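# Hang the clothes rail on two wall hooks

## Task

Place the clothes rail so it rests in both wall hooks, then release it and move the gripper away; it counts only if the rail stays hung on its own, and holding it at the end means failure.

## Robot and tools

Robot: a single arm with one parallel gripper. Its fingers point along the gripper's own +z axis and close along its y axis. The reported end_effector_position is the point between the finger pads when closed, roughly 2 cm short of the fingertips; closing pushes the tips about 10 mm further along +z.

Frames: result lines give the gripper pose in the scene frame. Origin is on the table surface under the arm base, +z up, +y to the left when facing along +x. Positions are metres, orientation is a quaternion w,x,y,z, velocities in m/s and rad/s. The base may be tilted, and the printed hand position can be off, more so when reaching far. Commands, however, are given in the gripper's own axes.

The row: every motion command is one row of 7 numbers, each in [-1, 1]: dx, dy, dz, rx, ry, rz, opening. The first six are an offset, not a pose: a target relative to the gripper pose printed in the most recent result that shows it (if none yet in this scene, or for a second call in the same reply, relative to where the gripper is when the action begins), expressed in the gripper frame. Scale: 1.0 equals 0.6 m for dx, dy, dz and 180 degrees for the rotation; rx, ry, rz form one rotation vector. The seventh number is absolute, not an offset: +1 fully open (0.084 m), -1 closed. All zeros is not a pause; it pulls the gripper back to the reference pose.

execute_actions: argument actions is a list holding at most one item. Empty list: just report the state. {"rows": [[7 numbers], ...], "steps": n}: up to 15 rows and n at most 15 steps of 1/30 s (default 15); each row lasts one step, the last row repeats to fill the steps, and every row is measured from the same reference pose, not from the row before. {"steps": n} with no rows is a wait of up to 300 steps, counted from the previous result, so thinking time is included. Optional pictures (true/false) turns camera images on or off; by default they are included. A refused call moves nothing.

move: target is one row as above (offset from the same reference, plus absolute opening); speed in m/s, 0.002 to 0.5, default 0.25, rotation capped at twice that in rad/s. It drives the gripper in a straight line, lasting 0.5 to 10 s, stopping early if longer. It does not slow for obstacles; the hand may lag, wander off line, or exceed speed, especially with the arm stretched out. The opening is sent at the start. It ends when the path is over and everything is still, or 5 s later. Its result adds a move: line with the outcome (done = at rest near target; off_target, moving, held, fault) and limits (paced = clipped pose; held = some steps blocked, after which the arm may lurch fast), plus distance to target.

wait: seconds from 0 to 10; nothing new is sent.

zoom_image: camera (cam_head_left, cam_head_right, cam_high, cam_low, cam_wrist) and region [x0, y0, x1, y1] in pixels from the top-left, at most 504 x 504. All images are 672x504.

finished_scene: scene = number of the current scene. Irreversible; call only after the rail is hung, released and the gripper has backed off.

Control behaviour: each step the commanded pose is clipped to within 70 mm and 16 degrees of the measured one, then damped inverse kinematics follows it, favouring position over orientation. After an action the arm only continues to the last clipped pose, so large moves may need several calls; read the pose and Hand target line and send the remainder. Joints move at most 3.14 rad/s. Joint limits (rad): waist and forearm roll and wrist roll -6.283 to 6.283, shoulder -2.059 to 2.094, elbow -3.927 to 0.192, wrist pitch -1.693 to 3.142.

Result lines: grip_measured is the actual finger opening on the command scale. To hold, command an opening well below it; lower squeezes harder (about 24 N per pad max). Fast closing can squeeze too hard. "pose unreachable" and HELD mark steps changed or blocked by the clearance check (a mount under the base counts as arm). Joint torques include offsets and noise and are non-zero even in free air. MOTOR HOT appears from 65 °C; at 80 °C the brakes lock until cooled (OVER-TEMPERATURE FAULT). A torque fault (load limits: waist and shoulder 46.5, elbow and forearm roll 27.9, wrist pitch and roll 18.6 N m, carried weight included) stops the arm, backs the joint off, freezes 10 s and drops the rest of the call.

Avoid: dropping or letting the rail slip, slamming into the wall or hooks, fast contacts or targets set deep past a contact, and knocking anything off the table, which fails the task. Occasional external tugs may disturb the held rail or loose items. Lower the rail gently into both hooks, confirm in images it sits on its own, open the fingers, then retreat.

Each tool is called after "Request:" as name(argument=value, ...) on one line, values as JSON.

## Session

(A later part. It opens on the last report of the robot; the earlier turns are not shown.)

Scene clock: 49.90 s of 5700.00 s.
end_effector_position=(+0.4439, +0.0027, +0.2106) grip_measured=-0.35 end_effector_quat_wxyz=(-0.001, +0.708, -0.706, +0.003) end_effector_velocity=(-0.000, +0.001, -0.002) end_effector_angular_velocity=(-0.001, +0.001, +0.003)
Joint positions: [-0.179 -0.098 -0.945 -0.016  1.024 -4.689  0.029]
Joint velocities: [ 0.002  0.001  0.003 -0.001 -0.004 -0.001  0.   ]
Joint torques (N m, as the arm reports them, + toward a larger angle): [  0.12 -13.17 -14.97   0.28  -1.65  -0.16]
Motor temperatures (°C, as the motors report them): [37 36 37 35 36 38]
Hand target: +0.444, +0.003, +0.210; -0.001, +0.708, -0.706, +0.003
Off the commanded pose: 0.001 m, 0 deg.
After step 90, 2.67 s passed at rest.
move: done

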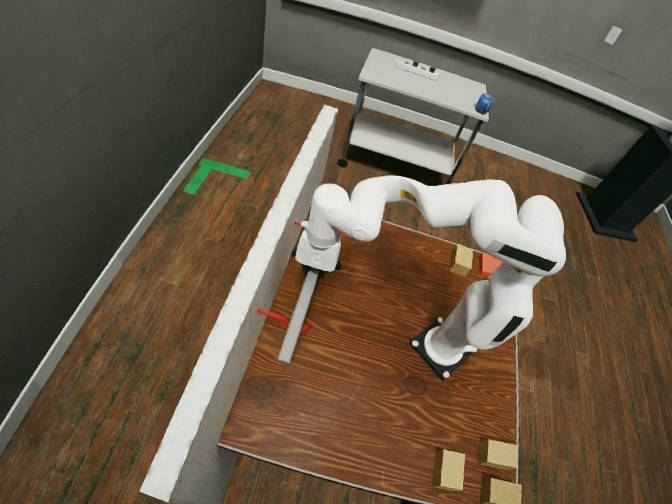

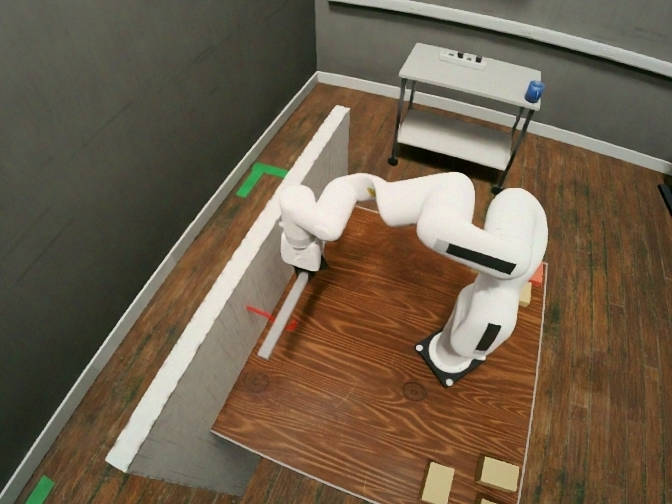

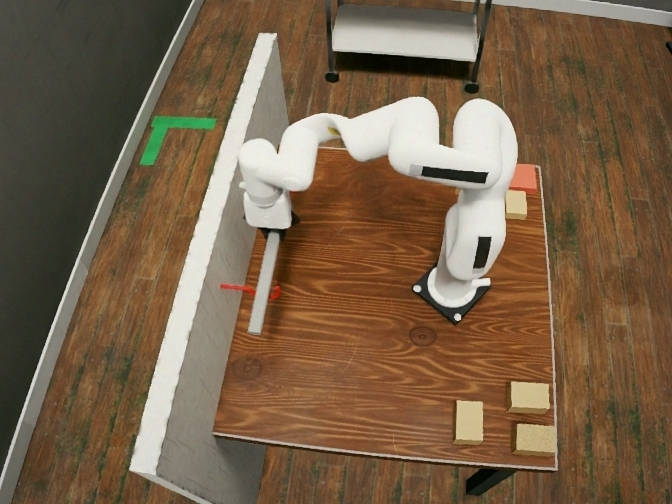

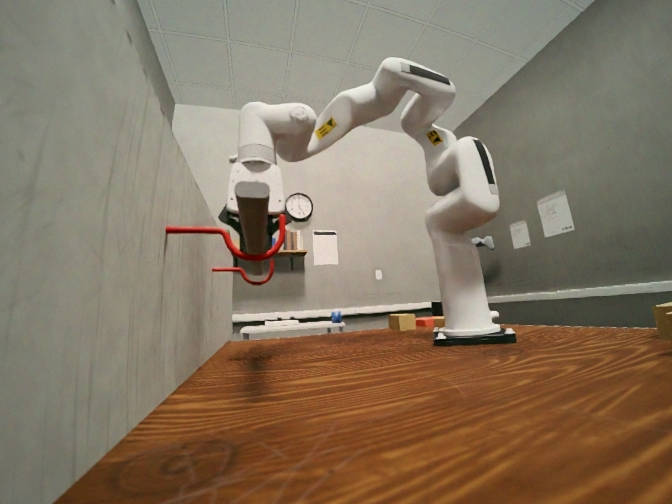

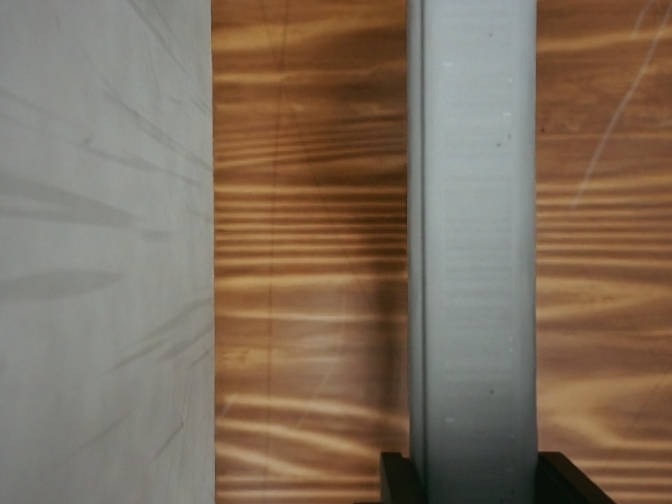

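Centred. Lower.

Request:
move(target=[0.015,0,0.04,0,0,0,-1], speed=0.03)

Request:
zoom_image(camera="cam_low", region=[150,130,350,300])

Scene clock: 54.03 s of 5700.00 s.
end_effector_position=(+0.4441, -0.0065, +0.1868) grip_measured=-0.35 end_effector_quat_wxyz=(-0.001, +0.708, -0.707, +0.003) end_effector_velocity=(+0.002, -0.001, +0.001) end_effector_angular_velocity=(-0.001, -0.005, +0.000)
Joint positions: [-0.2   -0.068 -0.906 -0.017  0.954 -4.709  0.029]
Joint velocities: [-0.002  0.    -0.001 -0.001 -0.005 -0.002  0.   ]
Joint torques (N m, as the arm reports them, + toward a larger angle): [  0.49 -13.84 -14.79   0.2   -1.53  -0.28]
Motor temperatures (°C, as the motors report them): [37 36 37 35 36 38]
Hand target: +0.444, -0.007, +0.187; -0.001, +0.708, -0.707, +0.003
Off the commanded pose: 0.000 m, 0 deg.
move: done

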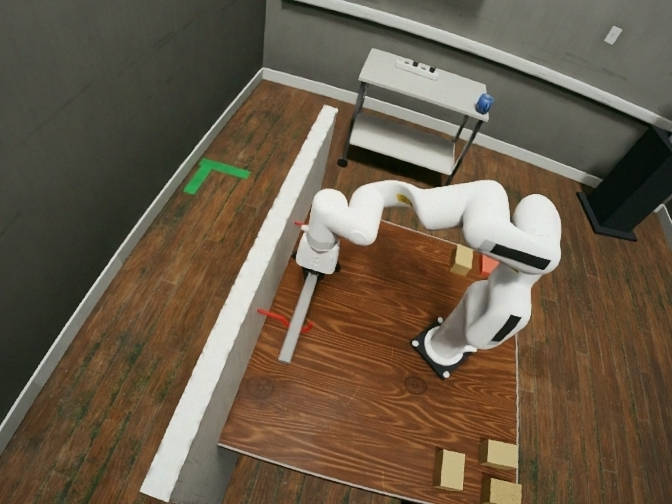

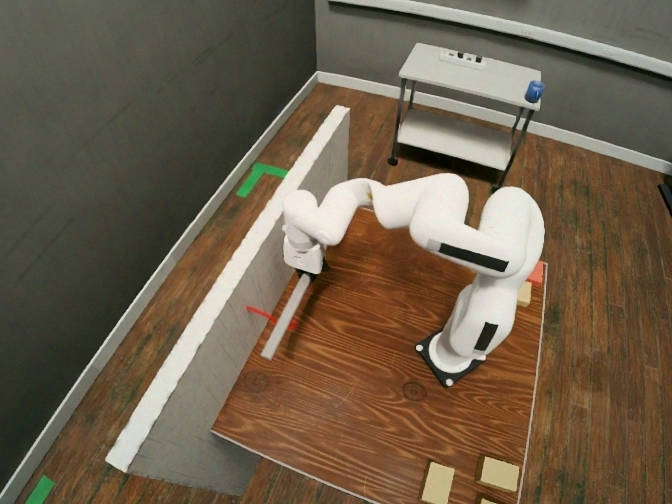

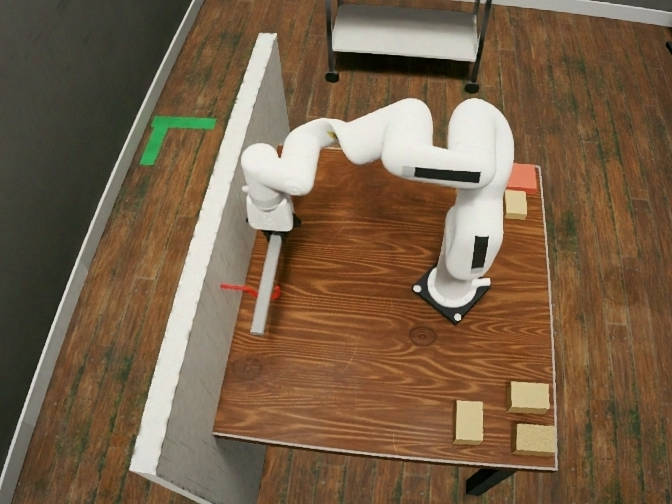

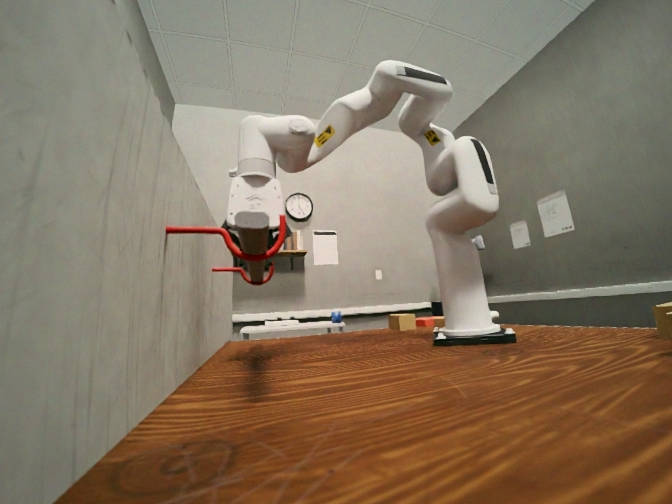

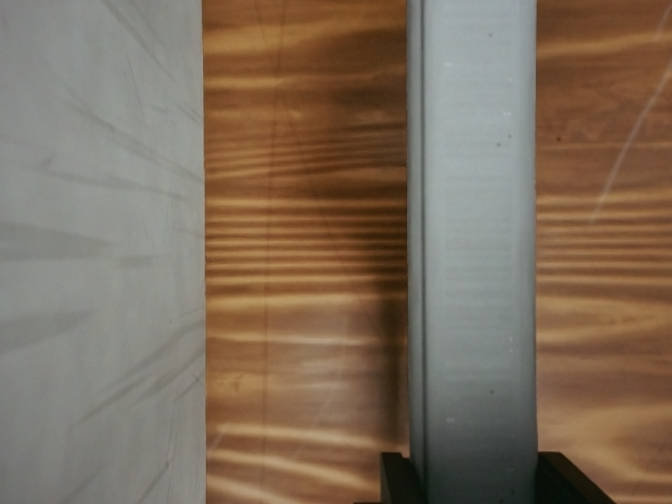

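Region (150, 130, 350, 300) of cam_low's 672x504 image, scaled by 2.520, with more detail than that image has; it fills the top 428 rows of this view, and the rest is white.

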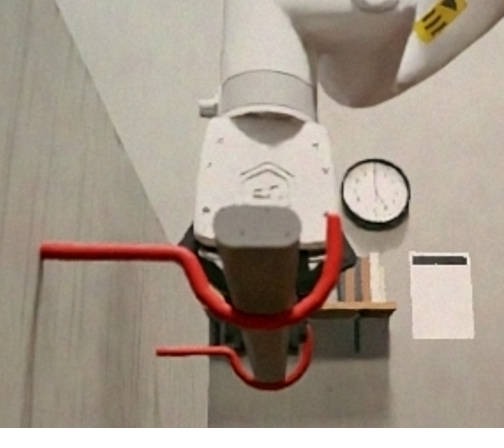

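Close; a few mm more, then release.

Request:
move(target=[0,0,0.007,0,0,0,-1], speed=0.01)

Request:
move(target=[0,0,0,0,0,0,0.4])

Request:
move(target=[0,0.0,-0.2,0,0,0,0.4])

Scene clock: 58.07 s of 5700.00 s.
end_effector_position=(+0.4444, -0.0065, +0.1838) grip_measured=-0.34 end_effector_quat_wxyz=(-0.002, +0.708, -0.707, +0.004) end_effector_velocity=(+0.001, -0.000, -0.002) end_effector_angular_velocity=(+0.000, -0.002, -0.000)
Joint positions: [-0.201 -0.065 -0.9   -0.017  0.943 -4.709  0.029]
Joint velocities: [-0.001  0.004  0.     0.    -0.006 -0.     0.   ]
Joint torques (N m, as the arm reports them, + toward a larger angle): [  0.41  -9.62 -12.76   0.38  -2.68  -0.13]
Motor temperatures (°C, as the motors report them): [37 36 37 35 36 38]
Hand target: +0.444, -0.006, +0.183; -0.001, +0.708, -0.707, +0.003
Off the commanded pose: 0.001 m, 0 deg.
After step 90, 0.33 s passed at rest.
move: done

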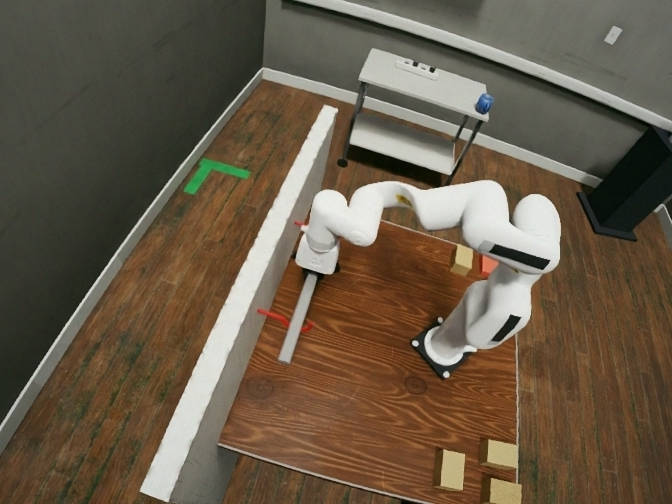

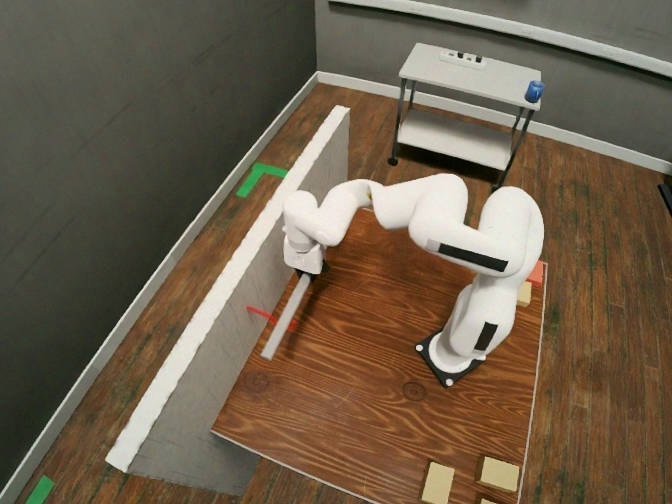

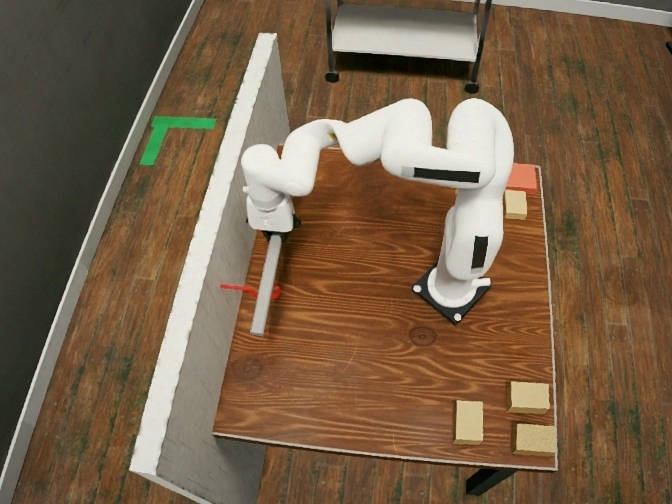

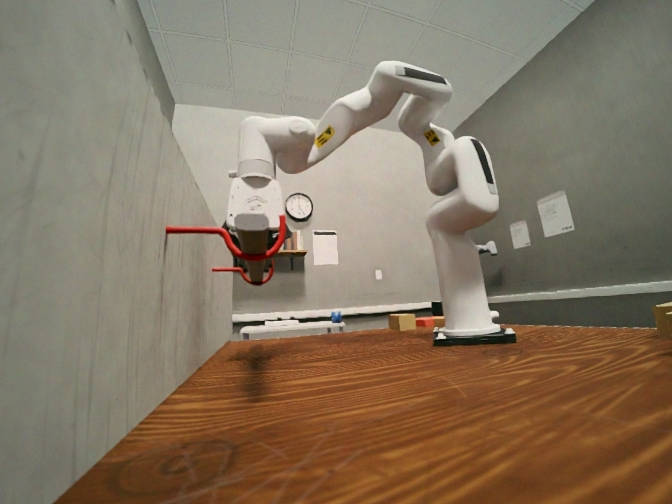

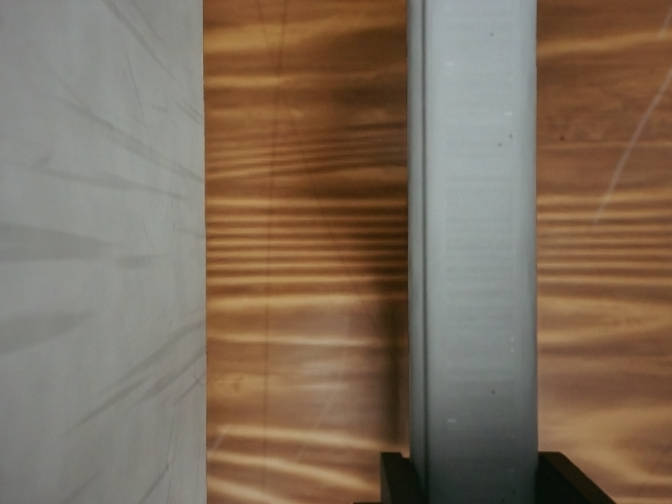

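Scene clock: 58.57 s of 5700.00 s.
end_effector_position=(+0.4444, -0.0065, +0.1837) grip_measured=+0.39 end_effector_quat_wxyz=(-0.002, +0.708, -0.707, +0.004) end_effector_velocity=(-0.000, +0.000, +0.001) end_effector_angular_velocity=(-0.000, -0.000, +0.000)
Joint positions: [-0.201 -0.064 -0.9   -0.017  0.943 -4.709  0.061]
Joint velocities: [ 0.    -0.002 -0.    -0.     0.002  0.     0.   ]
Joint torques (N m, as the arm reports them, + toward a larger angle): [  0.21 -13.07 -14.04   0.29  -1.48  -0.13]
Motor temperatures (°C, as the motors report them): [37 36 37 35 36 38]
Hand target: +0.444, -0.007, +0.184; -0.002, +0.708, -0.707, +0.004
Off the commanded pose: 0.000 m, 0 deg.
move: done

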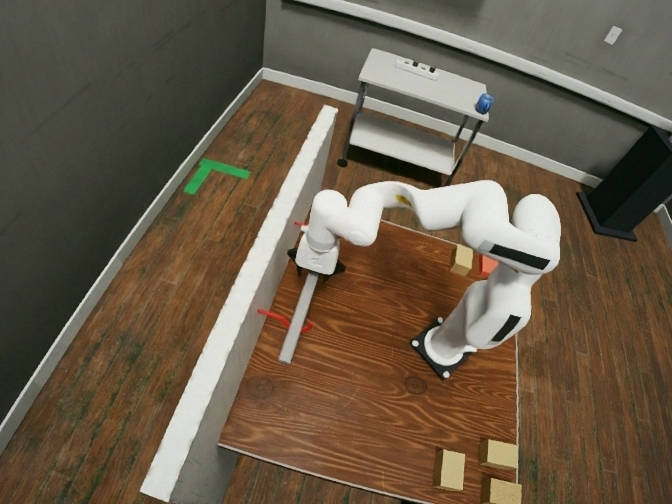

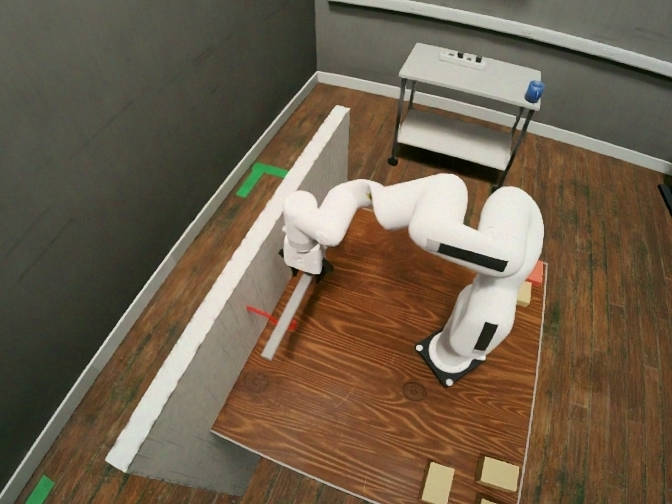

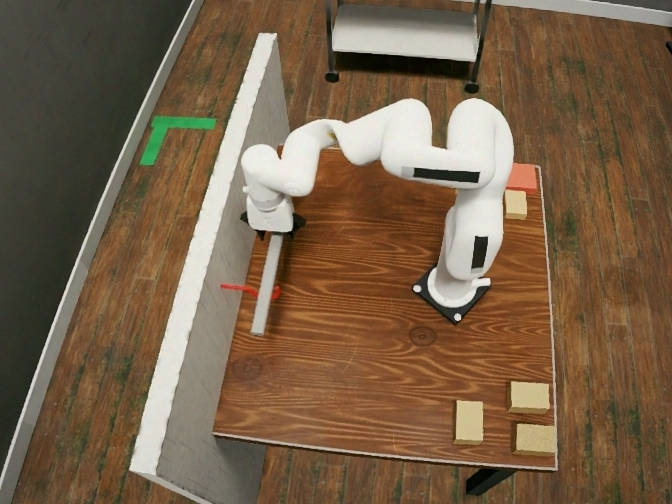

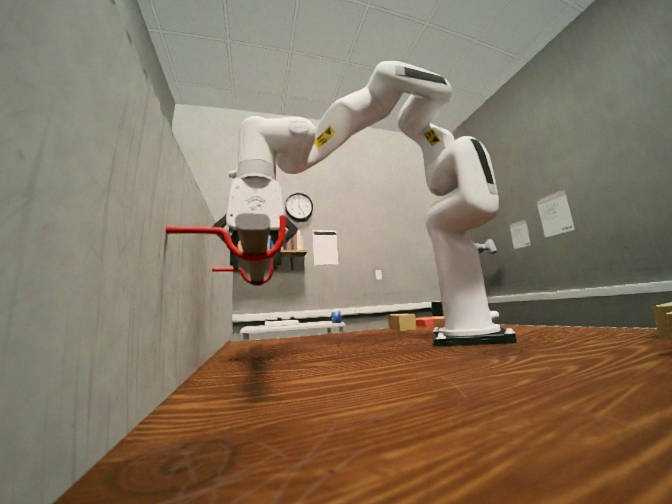

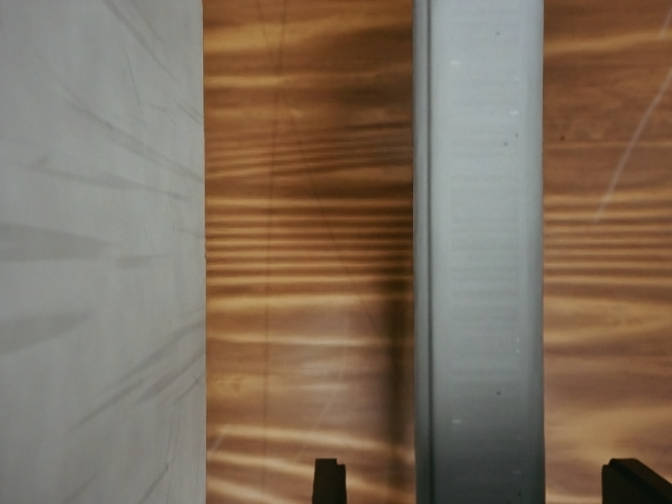

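Scene clock: 59.53 s of 5700.00 s.
end_effector_position=(+0.4433, -0.0058, +0.3026) grip_measured=+0.39 end_effector_quat_wxyz=(-0.001, +0.708, -0.706, +0.003) end_effector_velocity=(+0.002, -0.001, +0.008) end_effector_angular_velocity=(-0.000, -0.012, -0.001)
Joint positions: [-0.195 -0.159 -1.148 -0.014  1.288 -4.71   0.061]
Joint velocities: [-0.001 -0.003 -0.017 -0.     0.008  0.     0.   ]
Joint torques (N m, as the arm reports them, + toward a larger angle): [  0.39 -12.08 -14.64   0.33  -1.37  -0.15]
Motor temperatures (°C, as the motors report them): [37 36 37 35 36 38]
Hand target: +0.444, -0.006, +0.304; -0.002, +0.708, -0.706, +0.004
Off the commanded pose: 0.001 m, 0 deg.
move: done

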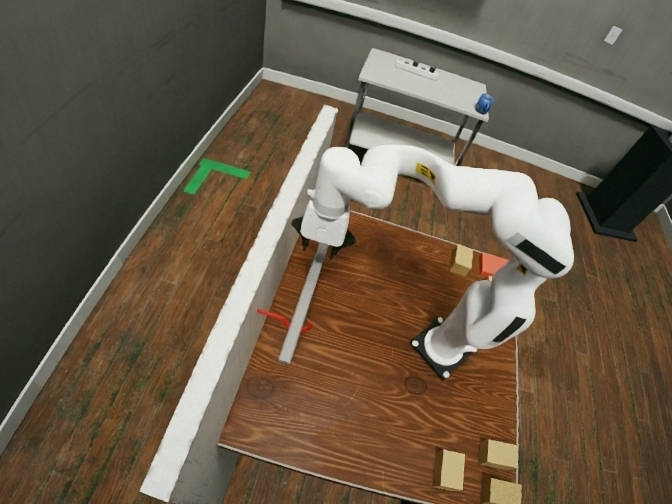

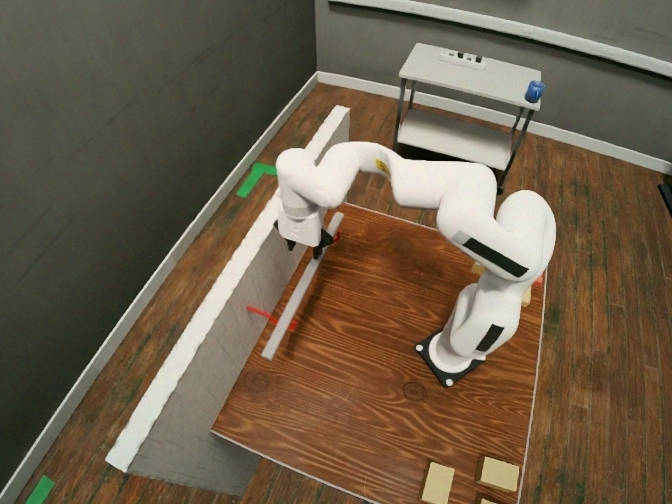

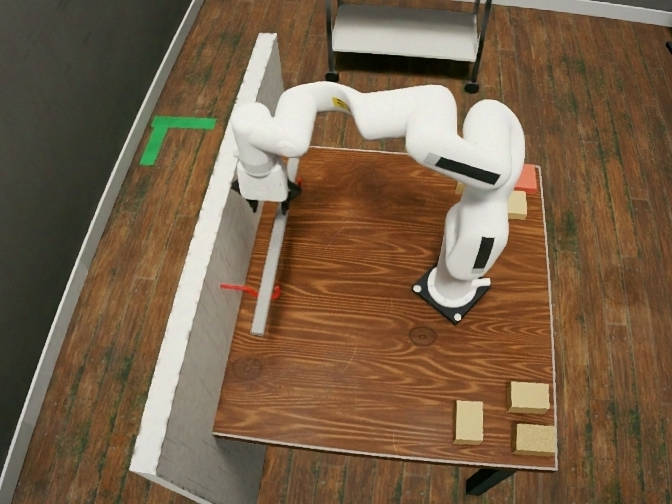

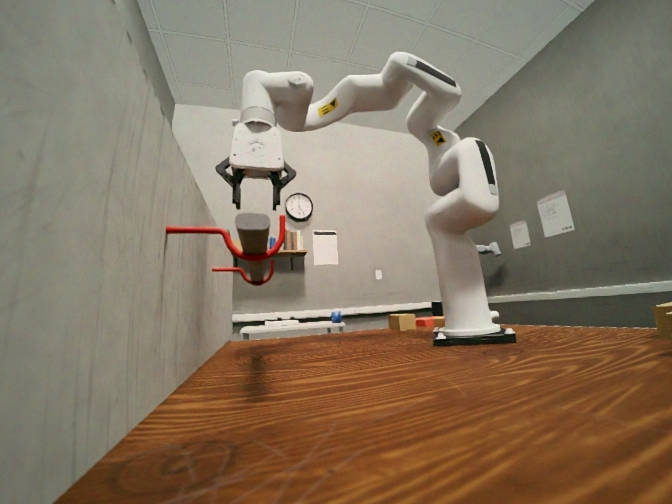

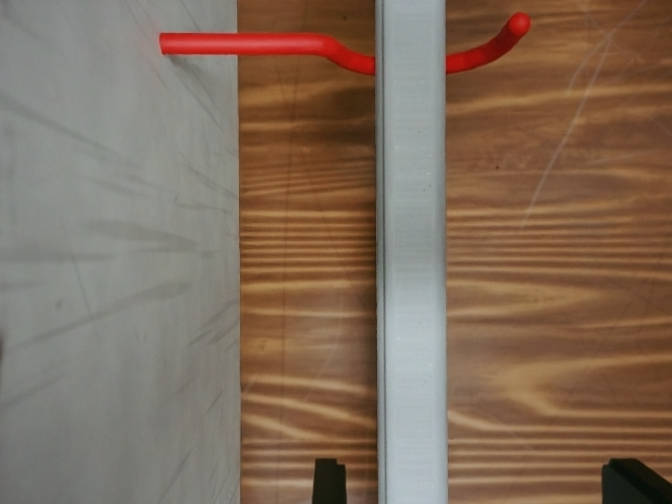

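Request:
finished_scene(scene=1)

The scene is finished: the task was done.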